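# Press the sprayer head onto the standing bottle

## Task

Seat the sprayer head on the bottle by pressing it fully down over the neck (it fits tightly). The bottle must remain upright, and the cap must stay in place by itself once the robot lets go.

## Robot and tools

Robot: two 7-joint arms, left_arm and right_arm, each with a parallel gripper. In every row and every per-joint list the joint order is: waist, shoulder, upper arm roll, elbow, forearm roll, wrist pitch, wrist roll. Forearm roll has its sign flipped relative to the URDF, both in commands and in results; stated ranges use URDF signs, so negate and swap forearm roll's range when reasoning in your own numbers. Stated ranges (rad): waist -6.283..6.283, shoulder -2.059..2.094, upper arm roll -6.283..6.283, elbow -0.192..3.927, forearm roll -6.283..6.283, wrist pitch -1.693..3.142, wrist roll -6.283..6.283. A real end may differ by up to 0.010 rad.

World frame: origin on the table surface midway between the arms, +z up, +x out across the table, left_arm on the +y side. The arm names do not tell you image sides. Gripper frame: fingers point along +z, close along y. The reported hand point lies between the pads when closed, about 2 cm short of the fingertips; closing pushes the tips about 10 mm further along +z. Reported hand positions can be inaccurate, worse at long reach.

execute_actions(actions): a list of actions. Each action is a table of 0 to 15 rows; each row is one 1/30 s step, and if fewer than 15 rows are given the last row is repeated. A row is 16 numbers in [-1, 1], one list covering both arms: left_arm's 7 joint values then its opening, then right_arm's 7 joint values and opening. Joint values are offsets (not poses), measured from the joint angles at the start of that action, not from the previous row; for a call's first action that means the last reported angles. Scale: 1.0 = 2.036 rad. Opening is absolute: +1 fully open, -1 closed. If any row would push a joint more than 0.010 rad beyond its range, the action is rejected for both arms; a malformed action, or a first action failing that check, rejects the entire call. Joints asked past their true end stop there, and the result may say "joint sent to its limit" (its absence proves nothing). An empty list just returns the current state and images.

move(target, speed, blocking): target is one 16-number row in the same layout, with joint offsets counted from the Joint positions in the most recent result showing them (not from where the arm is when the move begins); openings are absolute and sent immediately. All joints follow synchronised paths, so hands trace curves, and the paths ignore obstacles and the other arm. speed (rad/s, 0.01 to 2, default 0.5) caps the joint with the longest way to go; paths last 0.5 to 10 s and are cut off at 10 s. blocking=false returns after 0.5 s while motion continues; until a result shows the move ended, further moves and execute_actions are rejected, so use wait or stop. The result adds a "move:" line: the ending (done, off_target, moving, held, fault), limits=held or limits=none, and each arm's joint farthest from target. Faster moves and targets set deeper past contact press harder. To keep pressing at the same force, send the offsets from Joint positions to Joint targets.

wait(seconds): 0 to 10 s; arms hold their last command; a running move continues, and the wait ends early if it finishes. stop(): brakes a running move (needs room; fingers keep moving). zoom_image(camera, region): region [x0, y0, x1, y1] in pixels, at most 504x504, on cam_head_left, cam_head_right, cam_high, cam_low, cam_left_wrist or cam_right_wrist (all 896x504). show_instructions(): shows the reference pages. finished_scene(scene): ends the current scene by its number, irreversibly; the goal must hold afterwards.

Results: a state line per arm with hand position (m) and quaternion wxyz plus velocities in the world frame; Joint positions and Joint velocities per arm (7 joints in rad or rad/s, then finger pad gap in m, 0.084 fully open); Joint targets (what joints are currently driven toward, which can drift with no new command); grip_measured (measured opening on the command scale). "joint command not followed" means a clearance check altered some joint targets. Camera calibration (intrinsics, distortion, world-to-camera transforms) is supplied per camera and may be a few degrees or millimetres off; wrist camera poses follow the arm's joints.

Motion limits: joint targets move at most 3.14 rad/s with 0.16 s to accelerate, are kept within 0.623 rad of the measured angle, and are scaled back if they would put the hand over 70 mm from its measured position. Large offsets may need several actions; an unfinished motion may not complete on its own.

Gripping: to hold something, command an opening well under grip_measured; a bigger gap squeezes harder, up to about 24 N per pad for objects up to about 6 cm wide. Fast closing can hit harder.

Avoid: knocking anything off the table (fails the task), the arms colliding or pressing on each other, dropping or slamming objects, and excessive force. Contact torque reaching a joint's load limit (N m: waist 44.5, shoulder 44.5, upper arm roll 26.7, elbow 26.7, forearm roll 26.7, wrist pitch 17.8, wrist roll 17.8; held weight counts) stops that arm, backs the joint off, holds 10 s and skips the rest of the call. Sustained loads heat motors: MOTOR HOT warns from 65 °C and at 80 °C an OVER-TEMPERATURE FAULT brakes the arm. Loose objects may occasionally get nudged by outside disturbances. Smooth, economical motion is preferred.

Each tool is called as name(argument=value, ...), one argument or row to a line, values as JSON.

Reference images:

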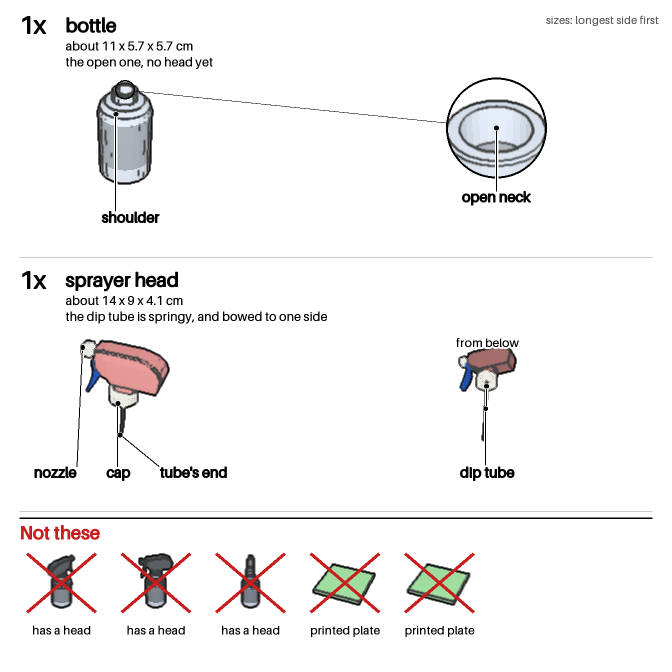

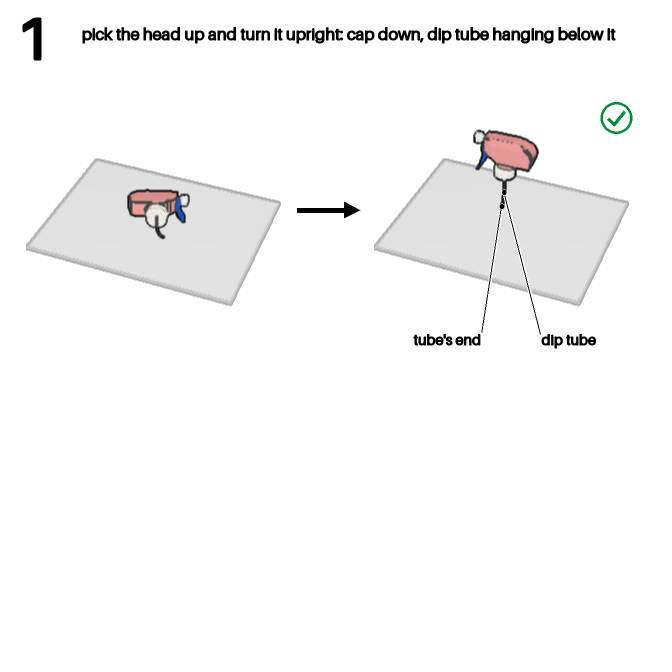

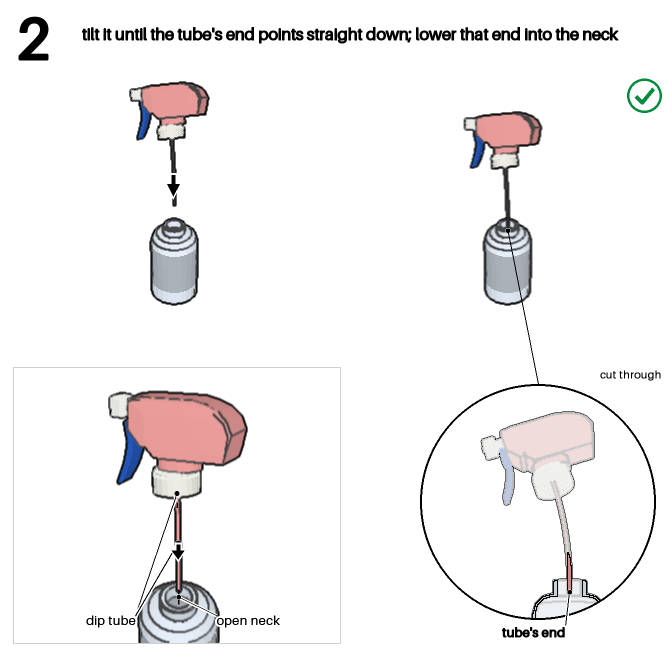

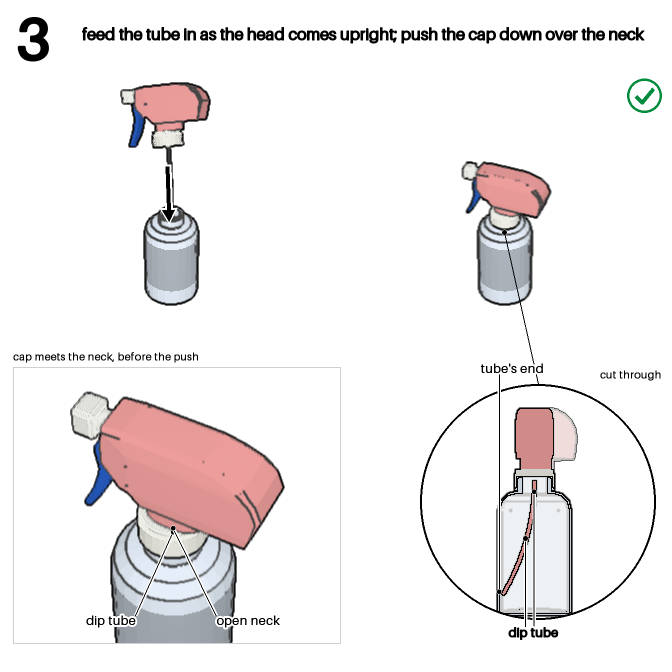

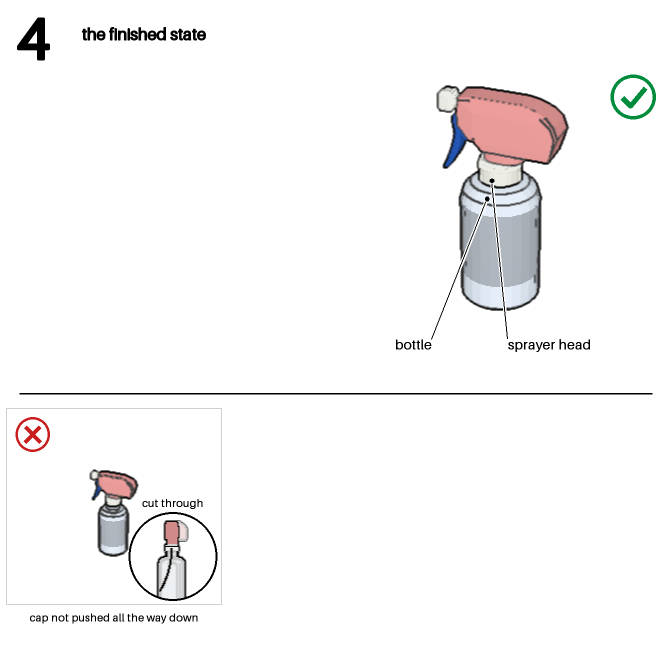

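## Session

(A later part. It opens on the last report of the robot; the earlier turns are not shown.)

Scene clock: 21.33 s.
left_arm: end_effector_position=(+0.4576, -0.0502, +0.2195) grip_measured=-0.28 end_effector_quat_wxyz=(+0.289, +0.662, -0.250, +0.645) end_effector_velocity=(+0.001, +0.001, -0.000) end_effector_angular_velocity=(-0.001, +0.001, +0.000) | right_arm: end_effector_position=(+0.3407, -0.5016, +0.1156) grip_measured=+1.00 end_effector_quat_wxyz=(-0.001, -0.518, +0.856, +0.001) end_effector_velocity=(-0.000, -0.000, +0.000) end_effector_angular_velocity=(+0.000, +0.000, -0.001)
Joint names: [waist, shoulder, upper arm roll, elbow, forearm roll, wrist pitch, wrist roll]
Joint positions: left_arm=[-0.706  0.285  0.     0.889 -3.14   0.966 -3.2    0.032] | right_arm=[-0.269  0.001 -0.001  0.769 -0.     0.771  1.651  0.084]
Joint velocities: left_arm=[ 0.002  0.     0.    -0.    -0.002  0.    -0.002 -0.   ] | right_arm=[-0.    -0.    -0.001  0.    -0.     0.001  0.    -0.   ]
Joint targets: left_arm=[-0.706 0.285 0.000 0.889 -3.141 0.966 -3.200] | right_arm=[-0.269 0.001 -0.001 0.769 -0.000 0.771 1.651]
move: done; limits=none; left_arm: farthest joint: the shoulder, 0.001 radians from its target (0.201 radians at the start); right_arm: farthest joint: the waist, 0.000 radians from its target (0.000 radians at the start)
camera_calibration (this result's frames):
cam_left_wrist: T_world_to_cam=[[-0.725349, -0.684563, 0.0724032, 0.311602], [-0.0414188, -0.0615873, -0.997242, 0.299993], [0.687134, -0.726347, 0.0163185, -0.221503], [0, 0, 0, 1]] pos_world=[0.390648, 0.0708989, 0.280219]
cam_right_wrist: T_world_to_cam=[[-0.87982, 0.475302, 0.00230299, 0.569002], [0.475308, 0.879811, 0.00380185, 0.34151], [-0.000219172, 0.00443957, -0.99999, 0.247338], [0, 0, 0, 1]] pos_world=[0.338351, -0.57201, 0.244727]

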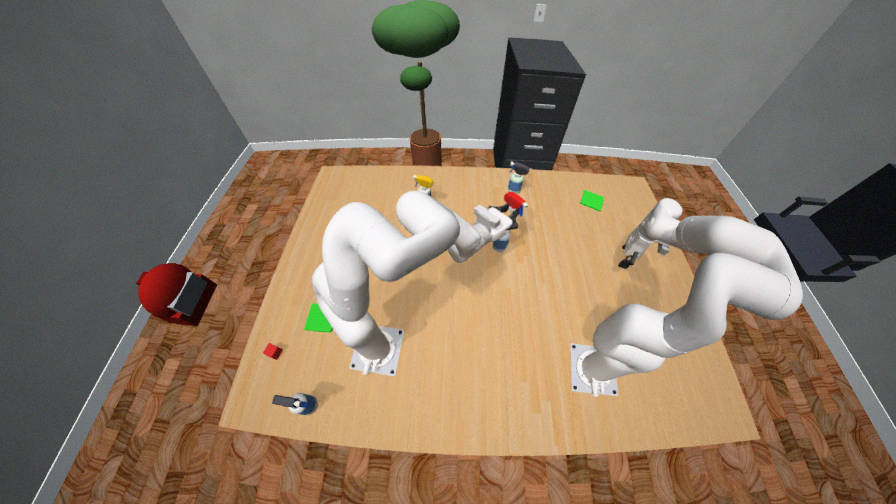

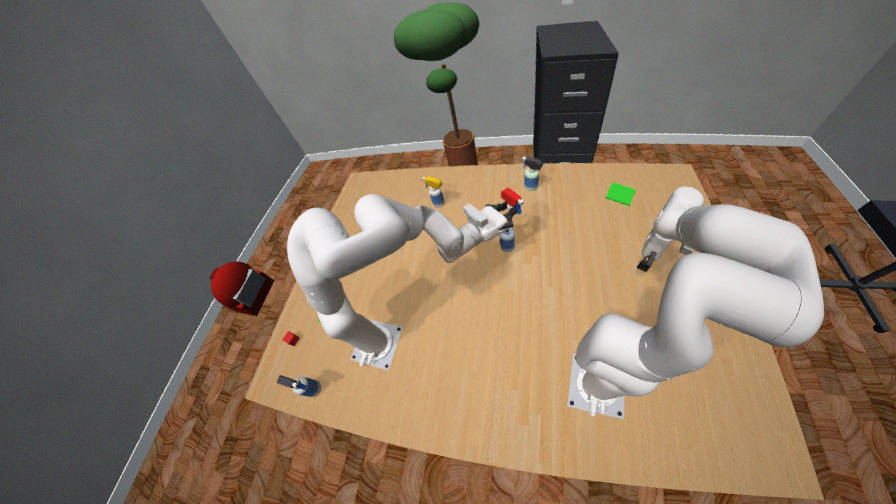

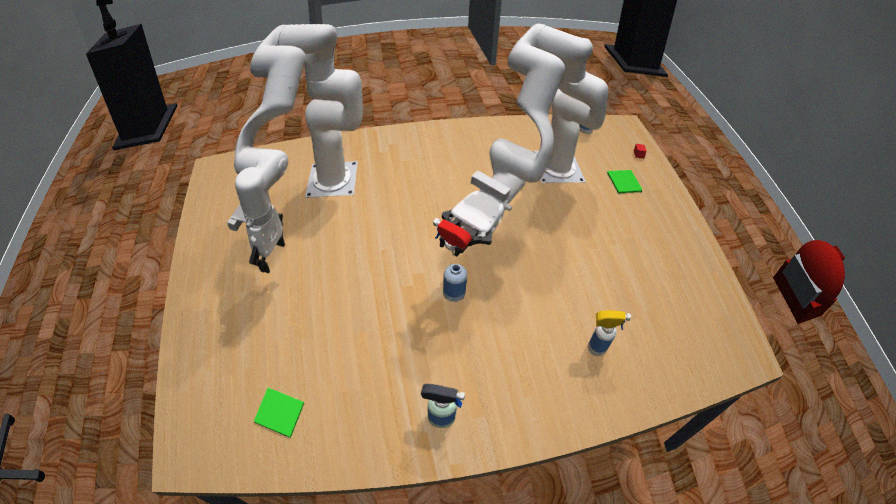

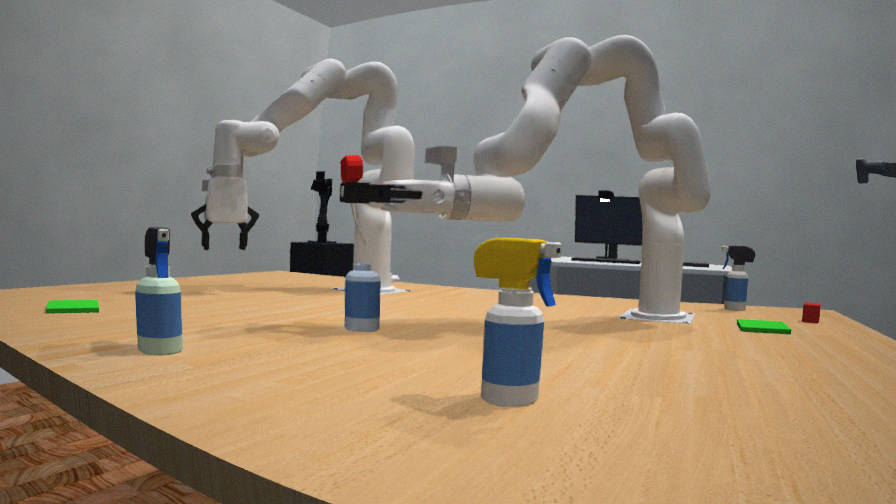

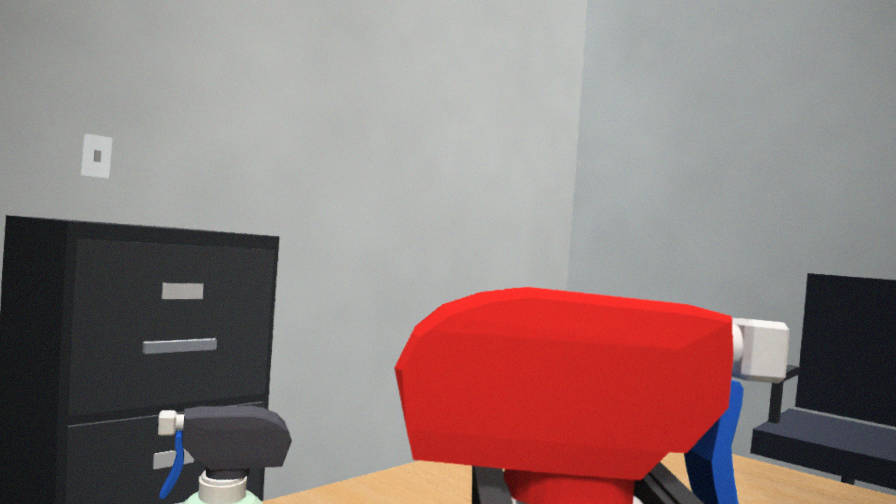

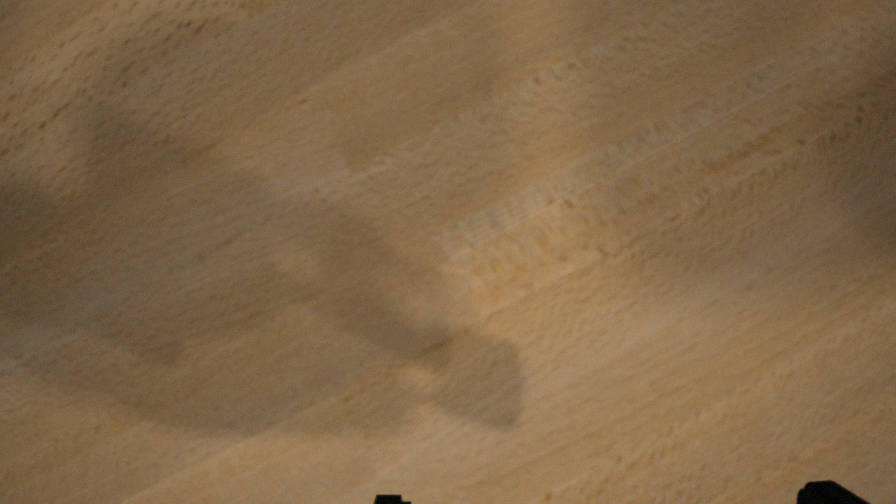

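move(
  target=[0,0.035,0,0.006,0,0.029,0,-1,0,0,0,0,0,0,0,1],
  speed=0.1,
)

zoom_image(
  camera="cam_high",
  region=[420,220,500,300],
)

zoom_image(
  camera="cam_low",
  region=[310,160,450,300],
)

Scene clock: 22.83 s.
left_arm: end_effector_position=(+0.4606, -0.0531, +0.1947) grip_measured=-0.28 end_effector_quat_wxyz=(+0.289, +0.662, -0.250, +0.645) end_effector_velocity=(-0.001, -0.000, -0.001) end_effector_angular_velocity=(+0.001, -0.000, -0.002) | right_arm: end_effector_position=(+0.3407, -0.5016, +0.1156) grip_measured=+1.00 end_effector_quat_wxyz=(-0.001, -0.518, +0.856, +0.001) end_effector_velocity=(-0.000, -0.000, -0.000) end_effector_angular_velocity=(+0.000, -0.000, -0.001)
Joint names: [waist, shoulder, upper arm roll, elbow, forearm roll, wrist pitch, wrist roll]
Joint positions: left_arm=[-0.706  0.355  0.     0.901 -3.14   1.025 -3.2    0.032] | right_arm=[-0.269  0.001 -0.001  0.769 -0.     0.771  1.651  0.084]
Joint velocities: left_arm=[-0.001  0.003 -0.    -0.    -0.001  0.003  0.     0.   ] | right_arm=[-0.     0.    -0.001 -0.    -0.    -0.001 -0.    -0.   ]
Joint targets: left_arm=[-0.706 0.356 0.000 0.901 -3.140 1.025 -3.200] | right_arm=[-0.269 0.001 -0.001 0.769 -0.000 0.771 1.651]
move: done; limits=none; left_arm: farthest joint: the shoulder, 0.001 radians from its target (0.072 radians at the start); right_arm: farthest joint: the waist, 0.000 radians from its target (0.000 radians at the start)
camera_calibration (this result's frames):
cam_left_wrist: T_world_to_cam=[[-0.725346, -0.684574, 0.0723304, 0.313541], [-0.0411803, -0.0617333, -0.997243, 0.275162], [0.687152, -0.726324, 0.016587, -0.225339], [0, 0, 0, 1]] pos_world=[0.393599, 0.067959, 0.255462]
cam_right_wrist: T_world_to_cam=[[-0.87982, 0.475302, 0.00230309, 0.569002], [0.475308, 0.879811, 0.00380178, 0.34151], [-0.000219292, 0.00443956, -0.99999, 0.247338], [0, 0, 0, 1]] pos_world=[0.338351, -0.57201, 0.244727]

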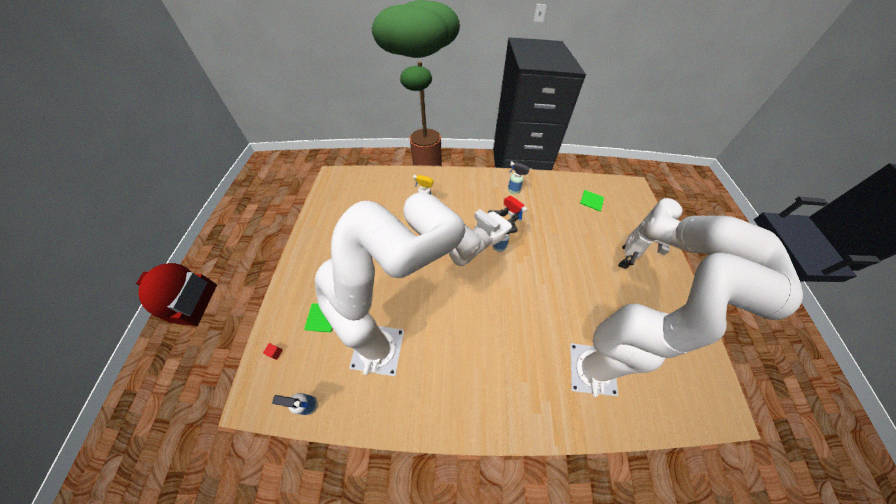

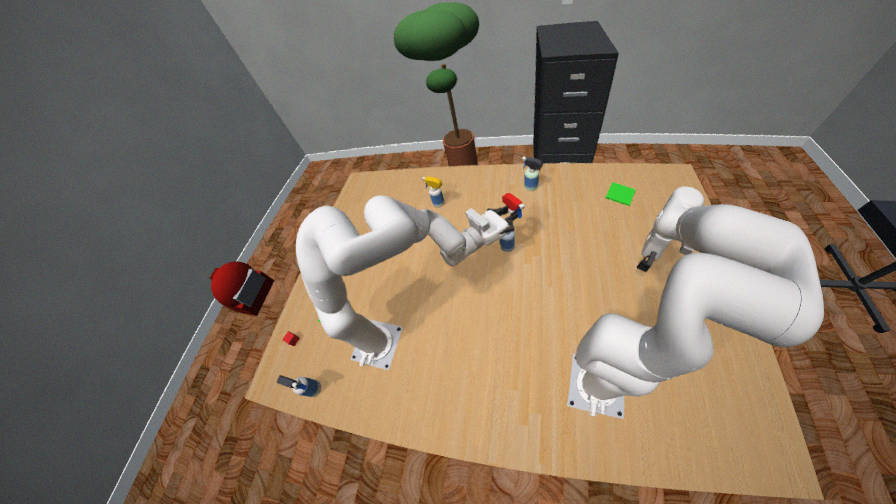

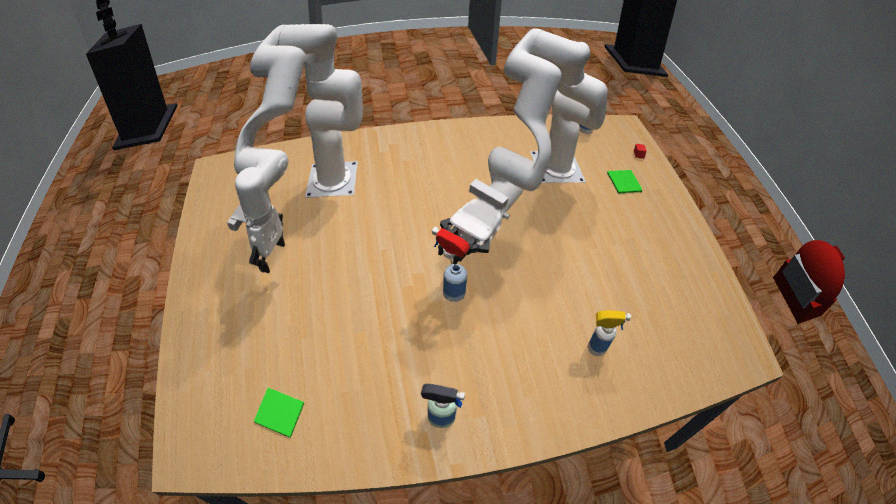

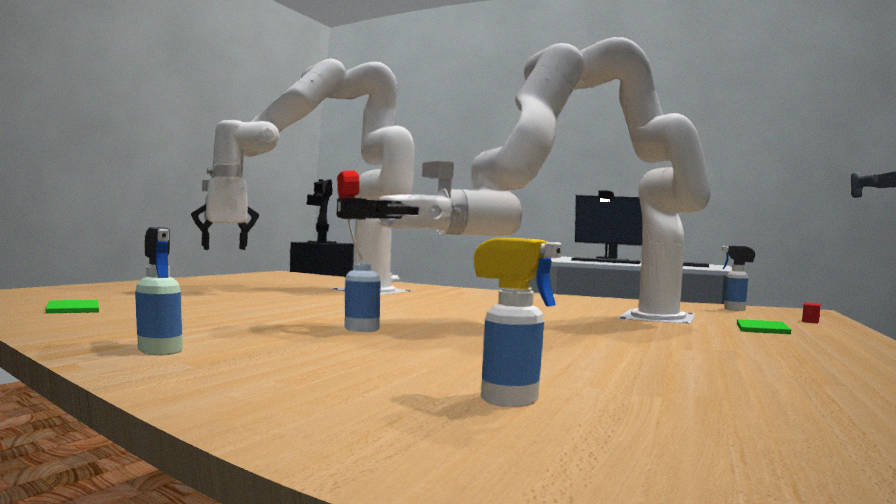

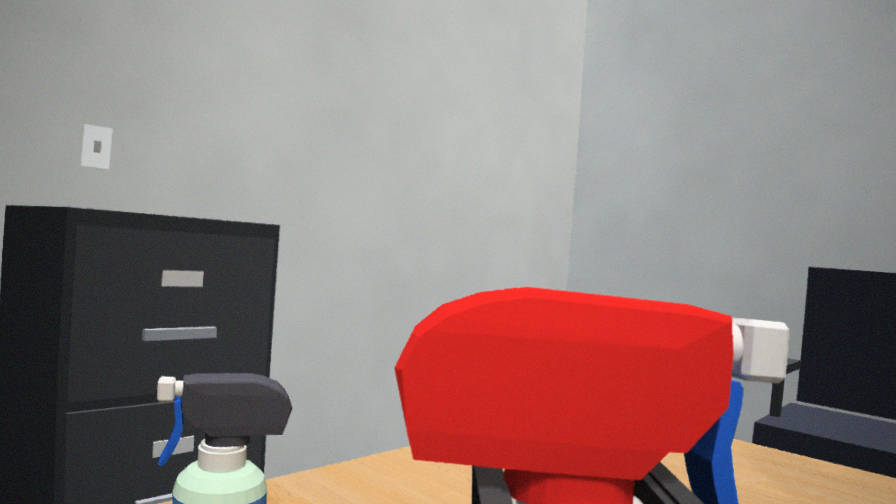

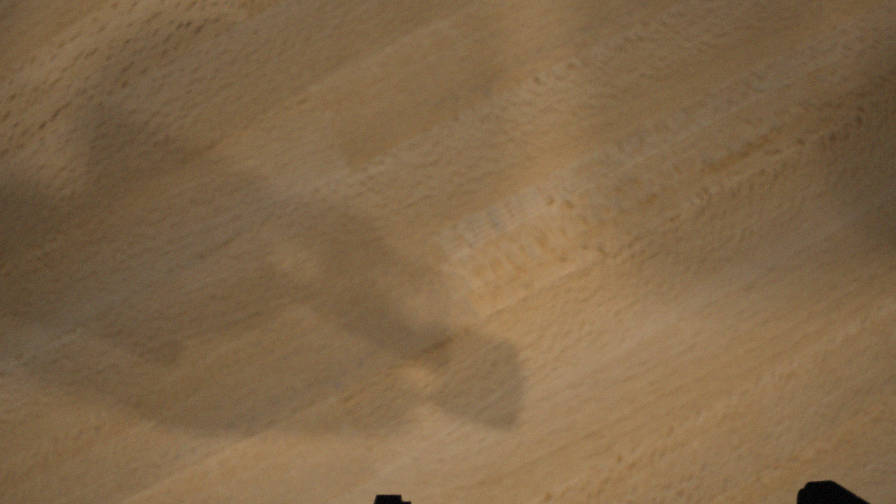

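Region (420, 220, 500, 300) of cam_high's 896x504 image, scaled by 6.300, with more detail than that image has.

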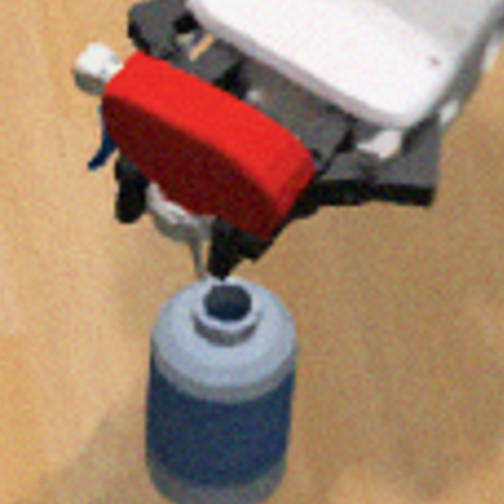

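Region (310, 160, 450, 300) of cam_low's 896x504 image, scaled by 3.600, with more detail than that image has.

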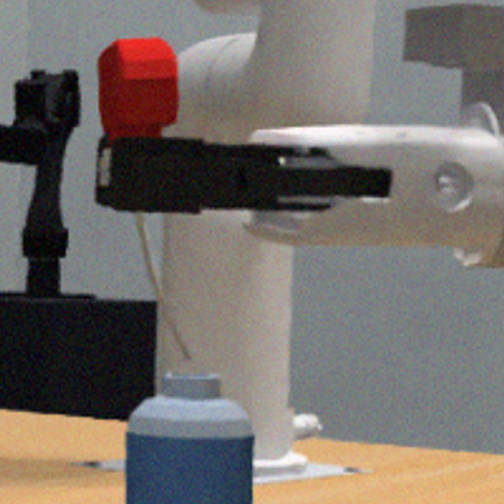

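move(
  target=[0.006,0.004,0,0,0,0.004,0,-1,0,0,0,0,0,0,0,1],
  speed=0.05,
)

zoom_image(
  camera="cam_high",
  region=[430,240,480,290],
)

move(
  target=[0,0.019,0,-0.01,0,0.029,0,-1,0,0,0,0,0,0,0,1],
  speed=0.05,
)

zoom_image(
  camera="cam_high",
  region=[430,240,480,290],
)

zoom_image(
  camera="cam_low",
  region=[310,160,450,300],
)

Scene clock: 25.73 s.
left_arm: end_effector_position=(+0.4661, -0.0476, +0.1916) grip_measured=-0.28 end_effector_quat_wxyz=(+0.285, +0.663, -0.246, +0.647) end_effector_velocity=(-0.001, -0.001, -0.000) end_effector_angular_velocity=(-0.000, +0.000, -0.002) | right_arm: end_effector_position=(+0.3407, -0.5016, +0.1156) grip_measured=+1.00 end_effector_quat_wxyz=(-0.001, -0.518, +0.856, +0.001) end_effector_velocity=(+0.000, +0.001, +0.000) end_effector_angular_velocity=(+0.000, +0.000, +0.003)
Joint names: [waist, shoulder, upper arm roll, elbow, forearm roll, wrist pitch, wrist roll]
Joint positions: left_arm=[-0.694  0.363  0.     0.901 -3.14   1.033 -3.2    0.032] | right_arm=[-0.269  0.001 -0.001  0.769 -0.     0.771  1.651  0.084]
Joint velocities: left_arm=[-0.     0.001 -0.001  0.    -0.     0.001 -0.     0.   ] | right_arm=[ 0.001  0.     0.002  0.     0.     0.    -0.    -0.   ]
Joint targets: left_arm=[-0.694 0.364 0.000 0.901 -3.140 1.033 -3.200] | right_arm=[-0.269 0.001 -0.001 0.769 -0.000 0.771 1.651]
move: done; limits=none; left_arm: farthest joint: the waist, 0.001 radians from its target (0.013 radians at the start); right_arm: farthest joint: the waist, 0.000 radians from its target (0.000 radians at the start)
camera_calibration (this result's frames):
cam_left_wrist: T_world_to_cam=[[-0.717096, -0.693211, 0.0723274, 0.317231], [-0.0404331, -0.0622228, -0.997243, 0.272205], [0.695801, -0.718043, 0.016591, -0.228668], [0, 0, 0, 1]] pos_world=[0.397599, 0.072652, 0.252303]
cam_right_wrist: T_world_to_cam=[[-0.87982, 0.475302, 0.00230307, 0.569002], [0.475308, 0.879811, 0.00380176, 0.34151], [-0.00021928, 0.00443953, -0.99999, 0.247338], [0, 0, 0, 1]] pos_world=[0.338351, -0.57201, 0.244727]

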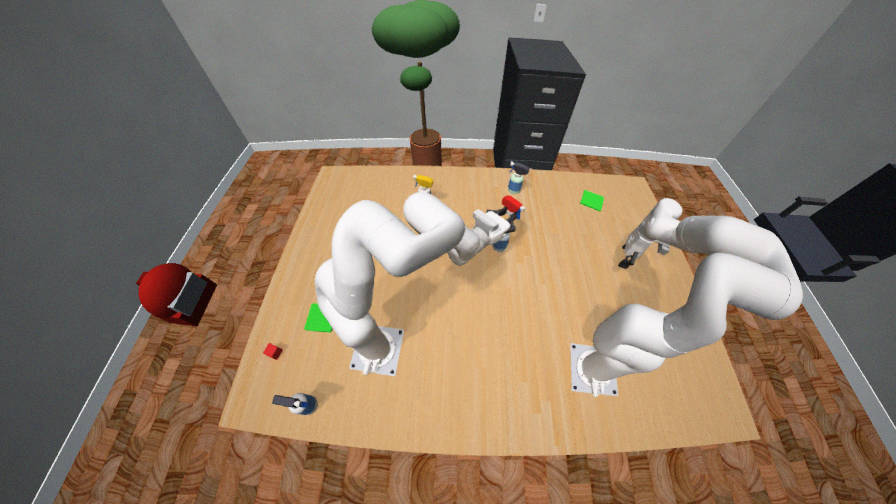

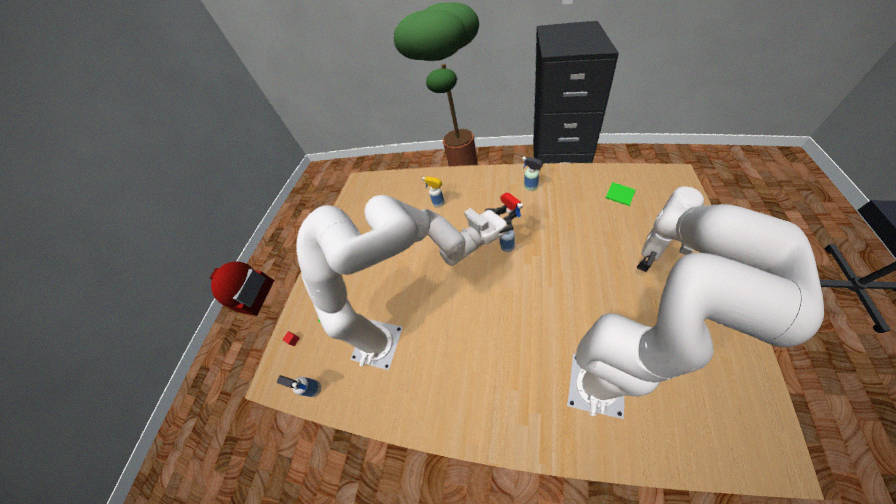

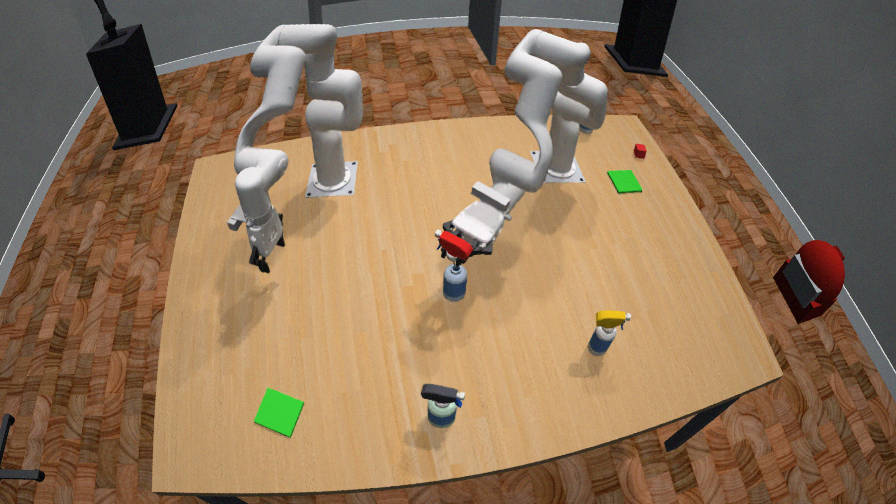

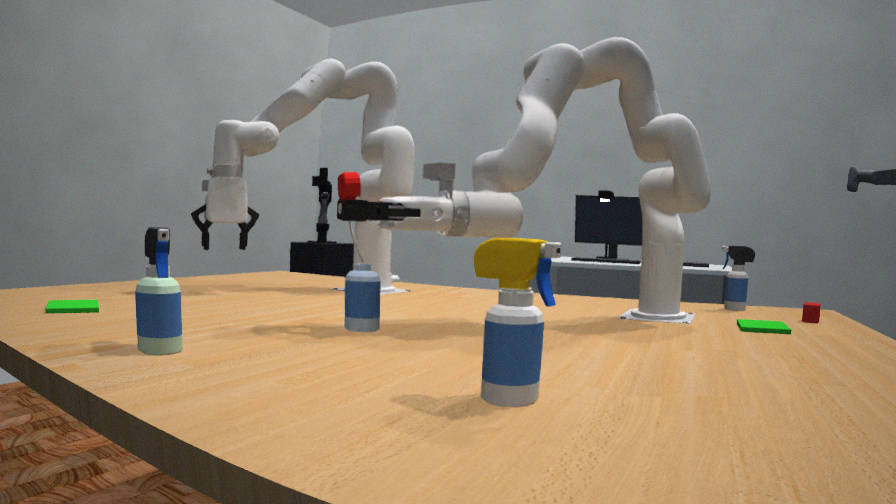

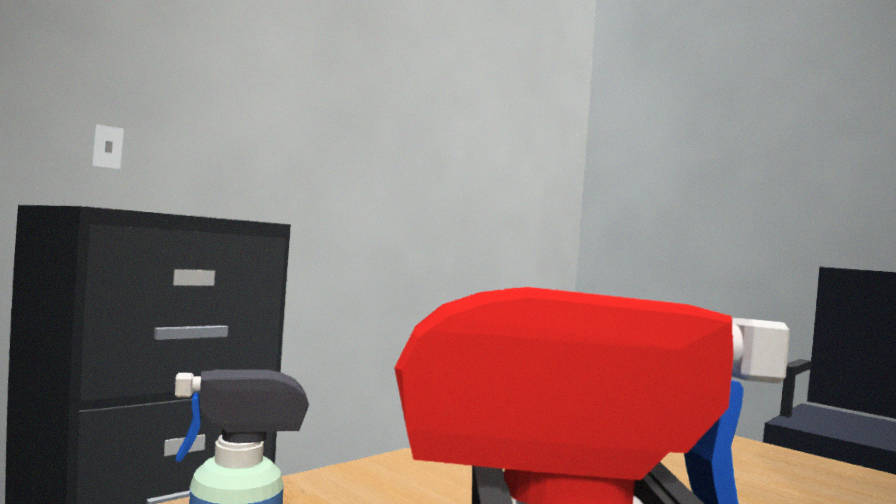

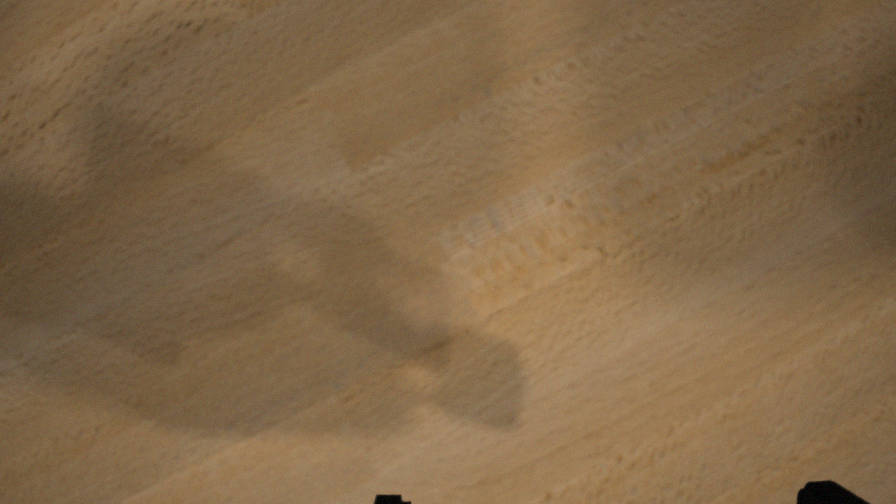

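Region (430, 240, 480, 290) of cam_high's 896x504 image, scaled by 10.080, with more detail than that image has.

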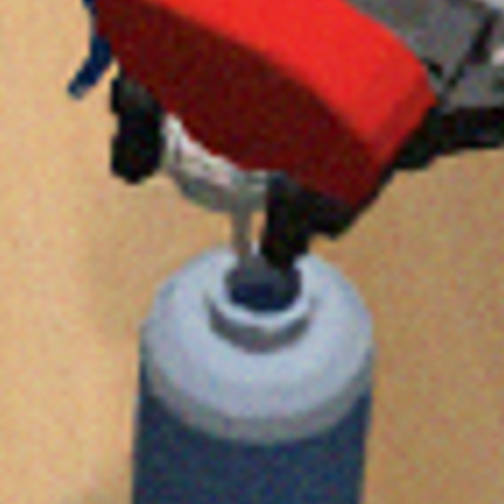

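Scene clock: 27.30 s.
left_arm: end_effector_position=(+0.4620, -0.0437, +0.1718) grip_measured=-0.28 end_effector_quat_wxyz=(+0.285, +0.663, -0.246, +0.647) end_effector_velocity=(-0.000, +0.000, -0.001) end_effector_angular_velocity=(+0.001, +0.001, -0.000) | right_arm: end_effector_position=(+0.3407, -0.5016, +0.1156) grip_measured=+1.00 end_effector_quat_wxyz=(-0.001, -0.518, +0.856, +0.001) end_effector_velocity=(-0.001, -0.001, -0.000) end_effector_angular_velocity=(+0.000, +0.001, -0.003)
Joint names: [waist, shoulder, upper arm roll, elbow, forearm roll, wrist pitch, wrist roll]
Joint positions: left_arm=[-0.694  0.402  0.     0.881 -3.14   1.092 -3.2    0.032] | right_arm=[-0.269  0.001 -0.001  0.769 -0.     0.771  1.651  0.084]
Joint velocities: left_arm=[ 0.     0.001 -0.    -0.001 -0.     0.001  0.    -0.   ] | right_arm=[-0.    -0.    -0.002 -0.001  0.     0.     0.     0.   ]
Joint targets: left_arm=[-0.694 0.402 0.000 0.881 -3.140 1.092 -3.200] | right_arm=[-0.269 0.001 -0.001 0.769 -0.000 0.771 1.651]
move: done; limits=none; left_arm: farthest joint: the waist, 0.000 radians from its target (0.000 radians at the start); right_arm: farthest joint: the waist, 0.000 radians from its target (0.000 radians at the start)
camera_calibration (this result's frames):
cam_left_wrist: T_world_to_cam=[[-0.717085, -0.69323, 0.0722574, 0.31851], [-0.0402733, -0.0622866, -0.997245, 0.252451], [0.695821, -0.71802, 0.0167461, -0.222741], [0, 0, 0, 1]] pos_world=[0.393554, 0.0765928, 0.232471]
cam_right_wrist: T_world_to_cam=[[-0.87982, 0.475302, 0.00230308, 0.569002], [0.475308, 0.879811, 0.00380179, 0.34151], [-0.000219279, 0.00443956, -0.99999, 0.247338], [0, 0, 0, 1]] pos_world=[0.338351, -0.57201, 0.244727]

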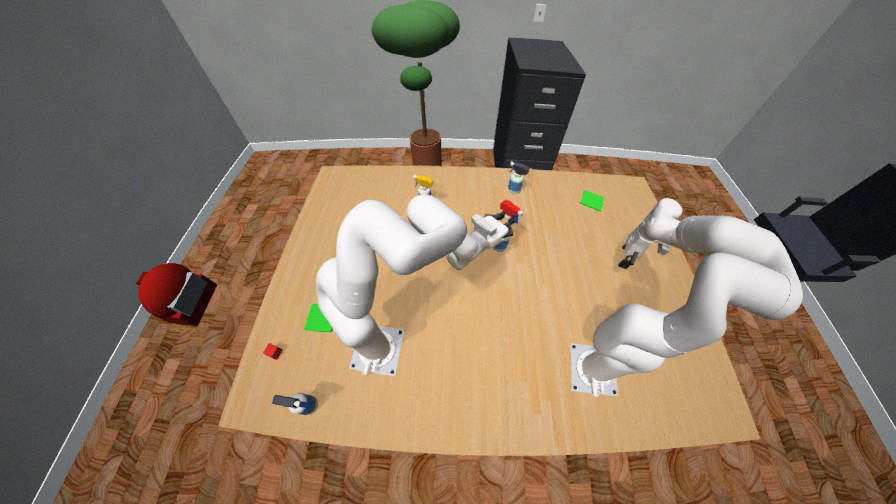

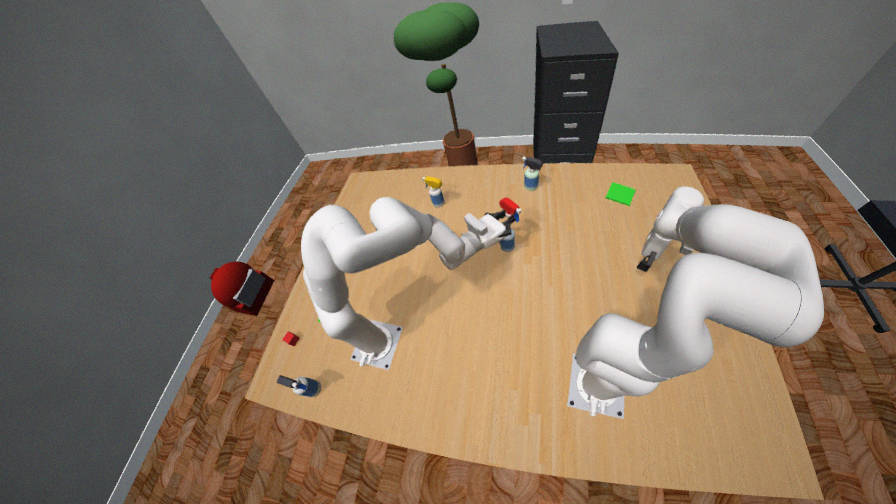

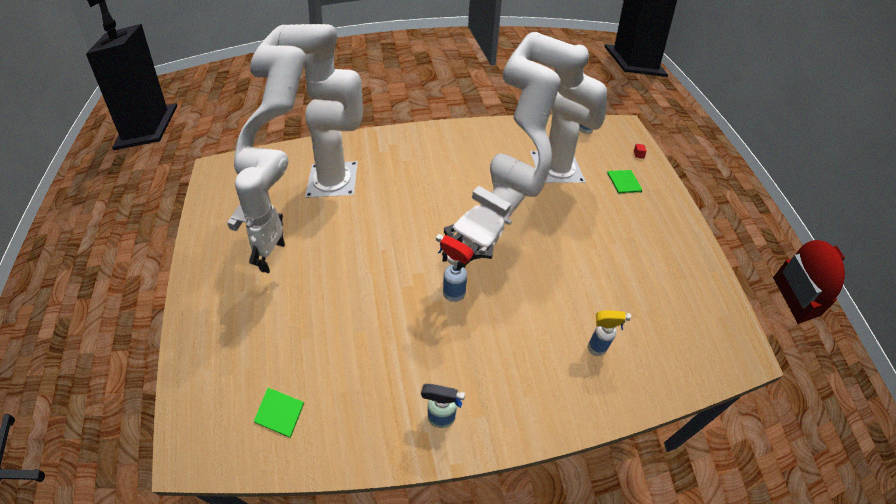

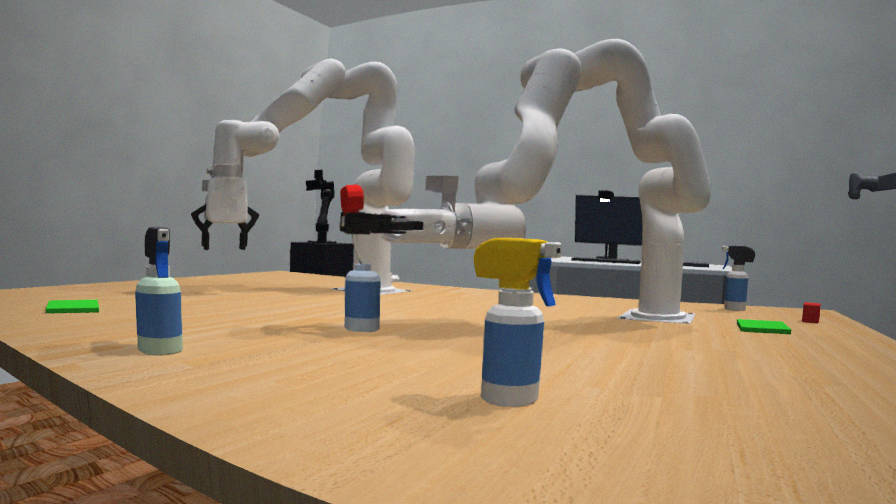

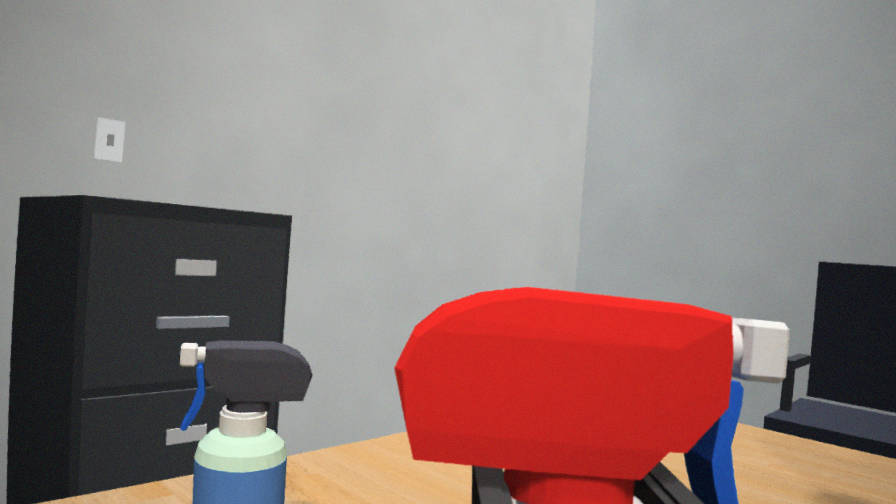

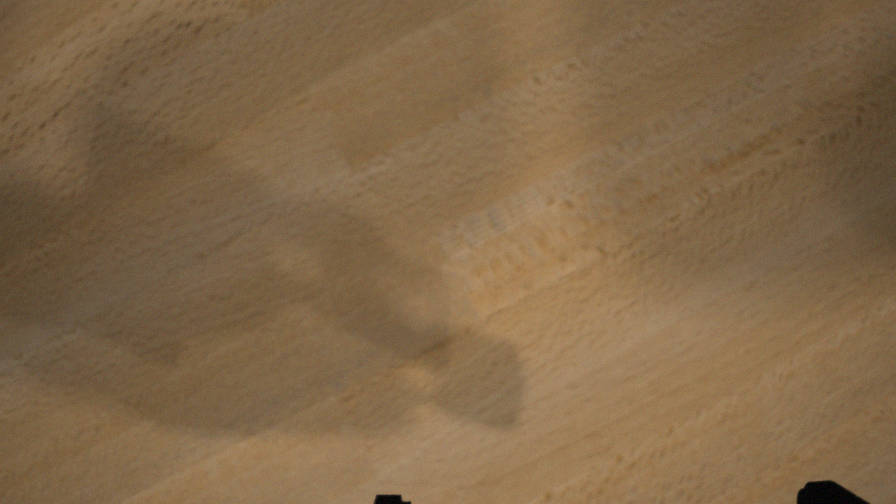

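Region (430, 240, 480, 290) of cam_high's 896x504 image, scaled by 10.080, with more detail than that image has.

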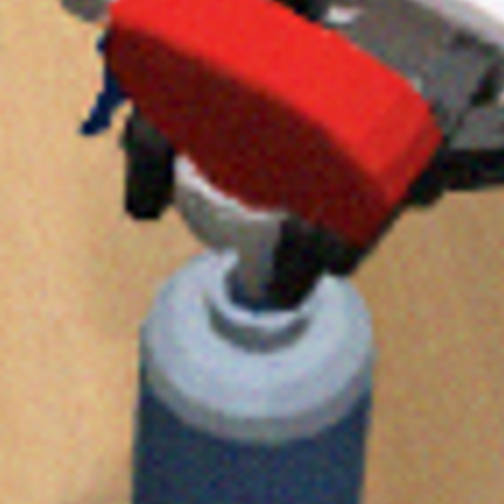

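Region (310, 160, 450, 300) of cam_low's 896x504 image, scaled by 3.600, with more detail than that image has.

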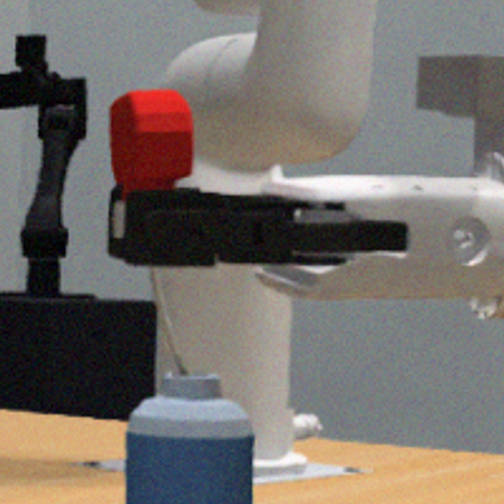

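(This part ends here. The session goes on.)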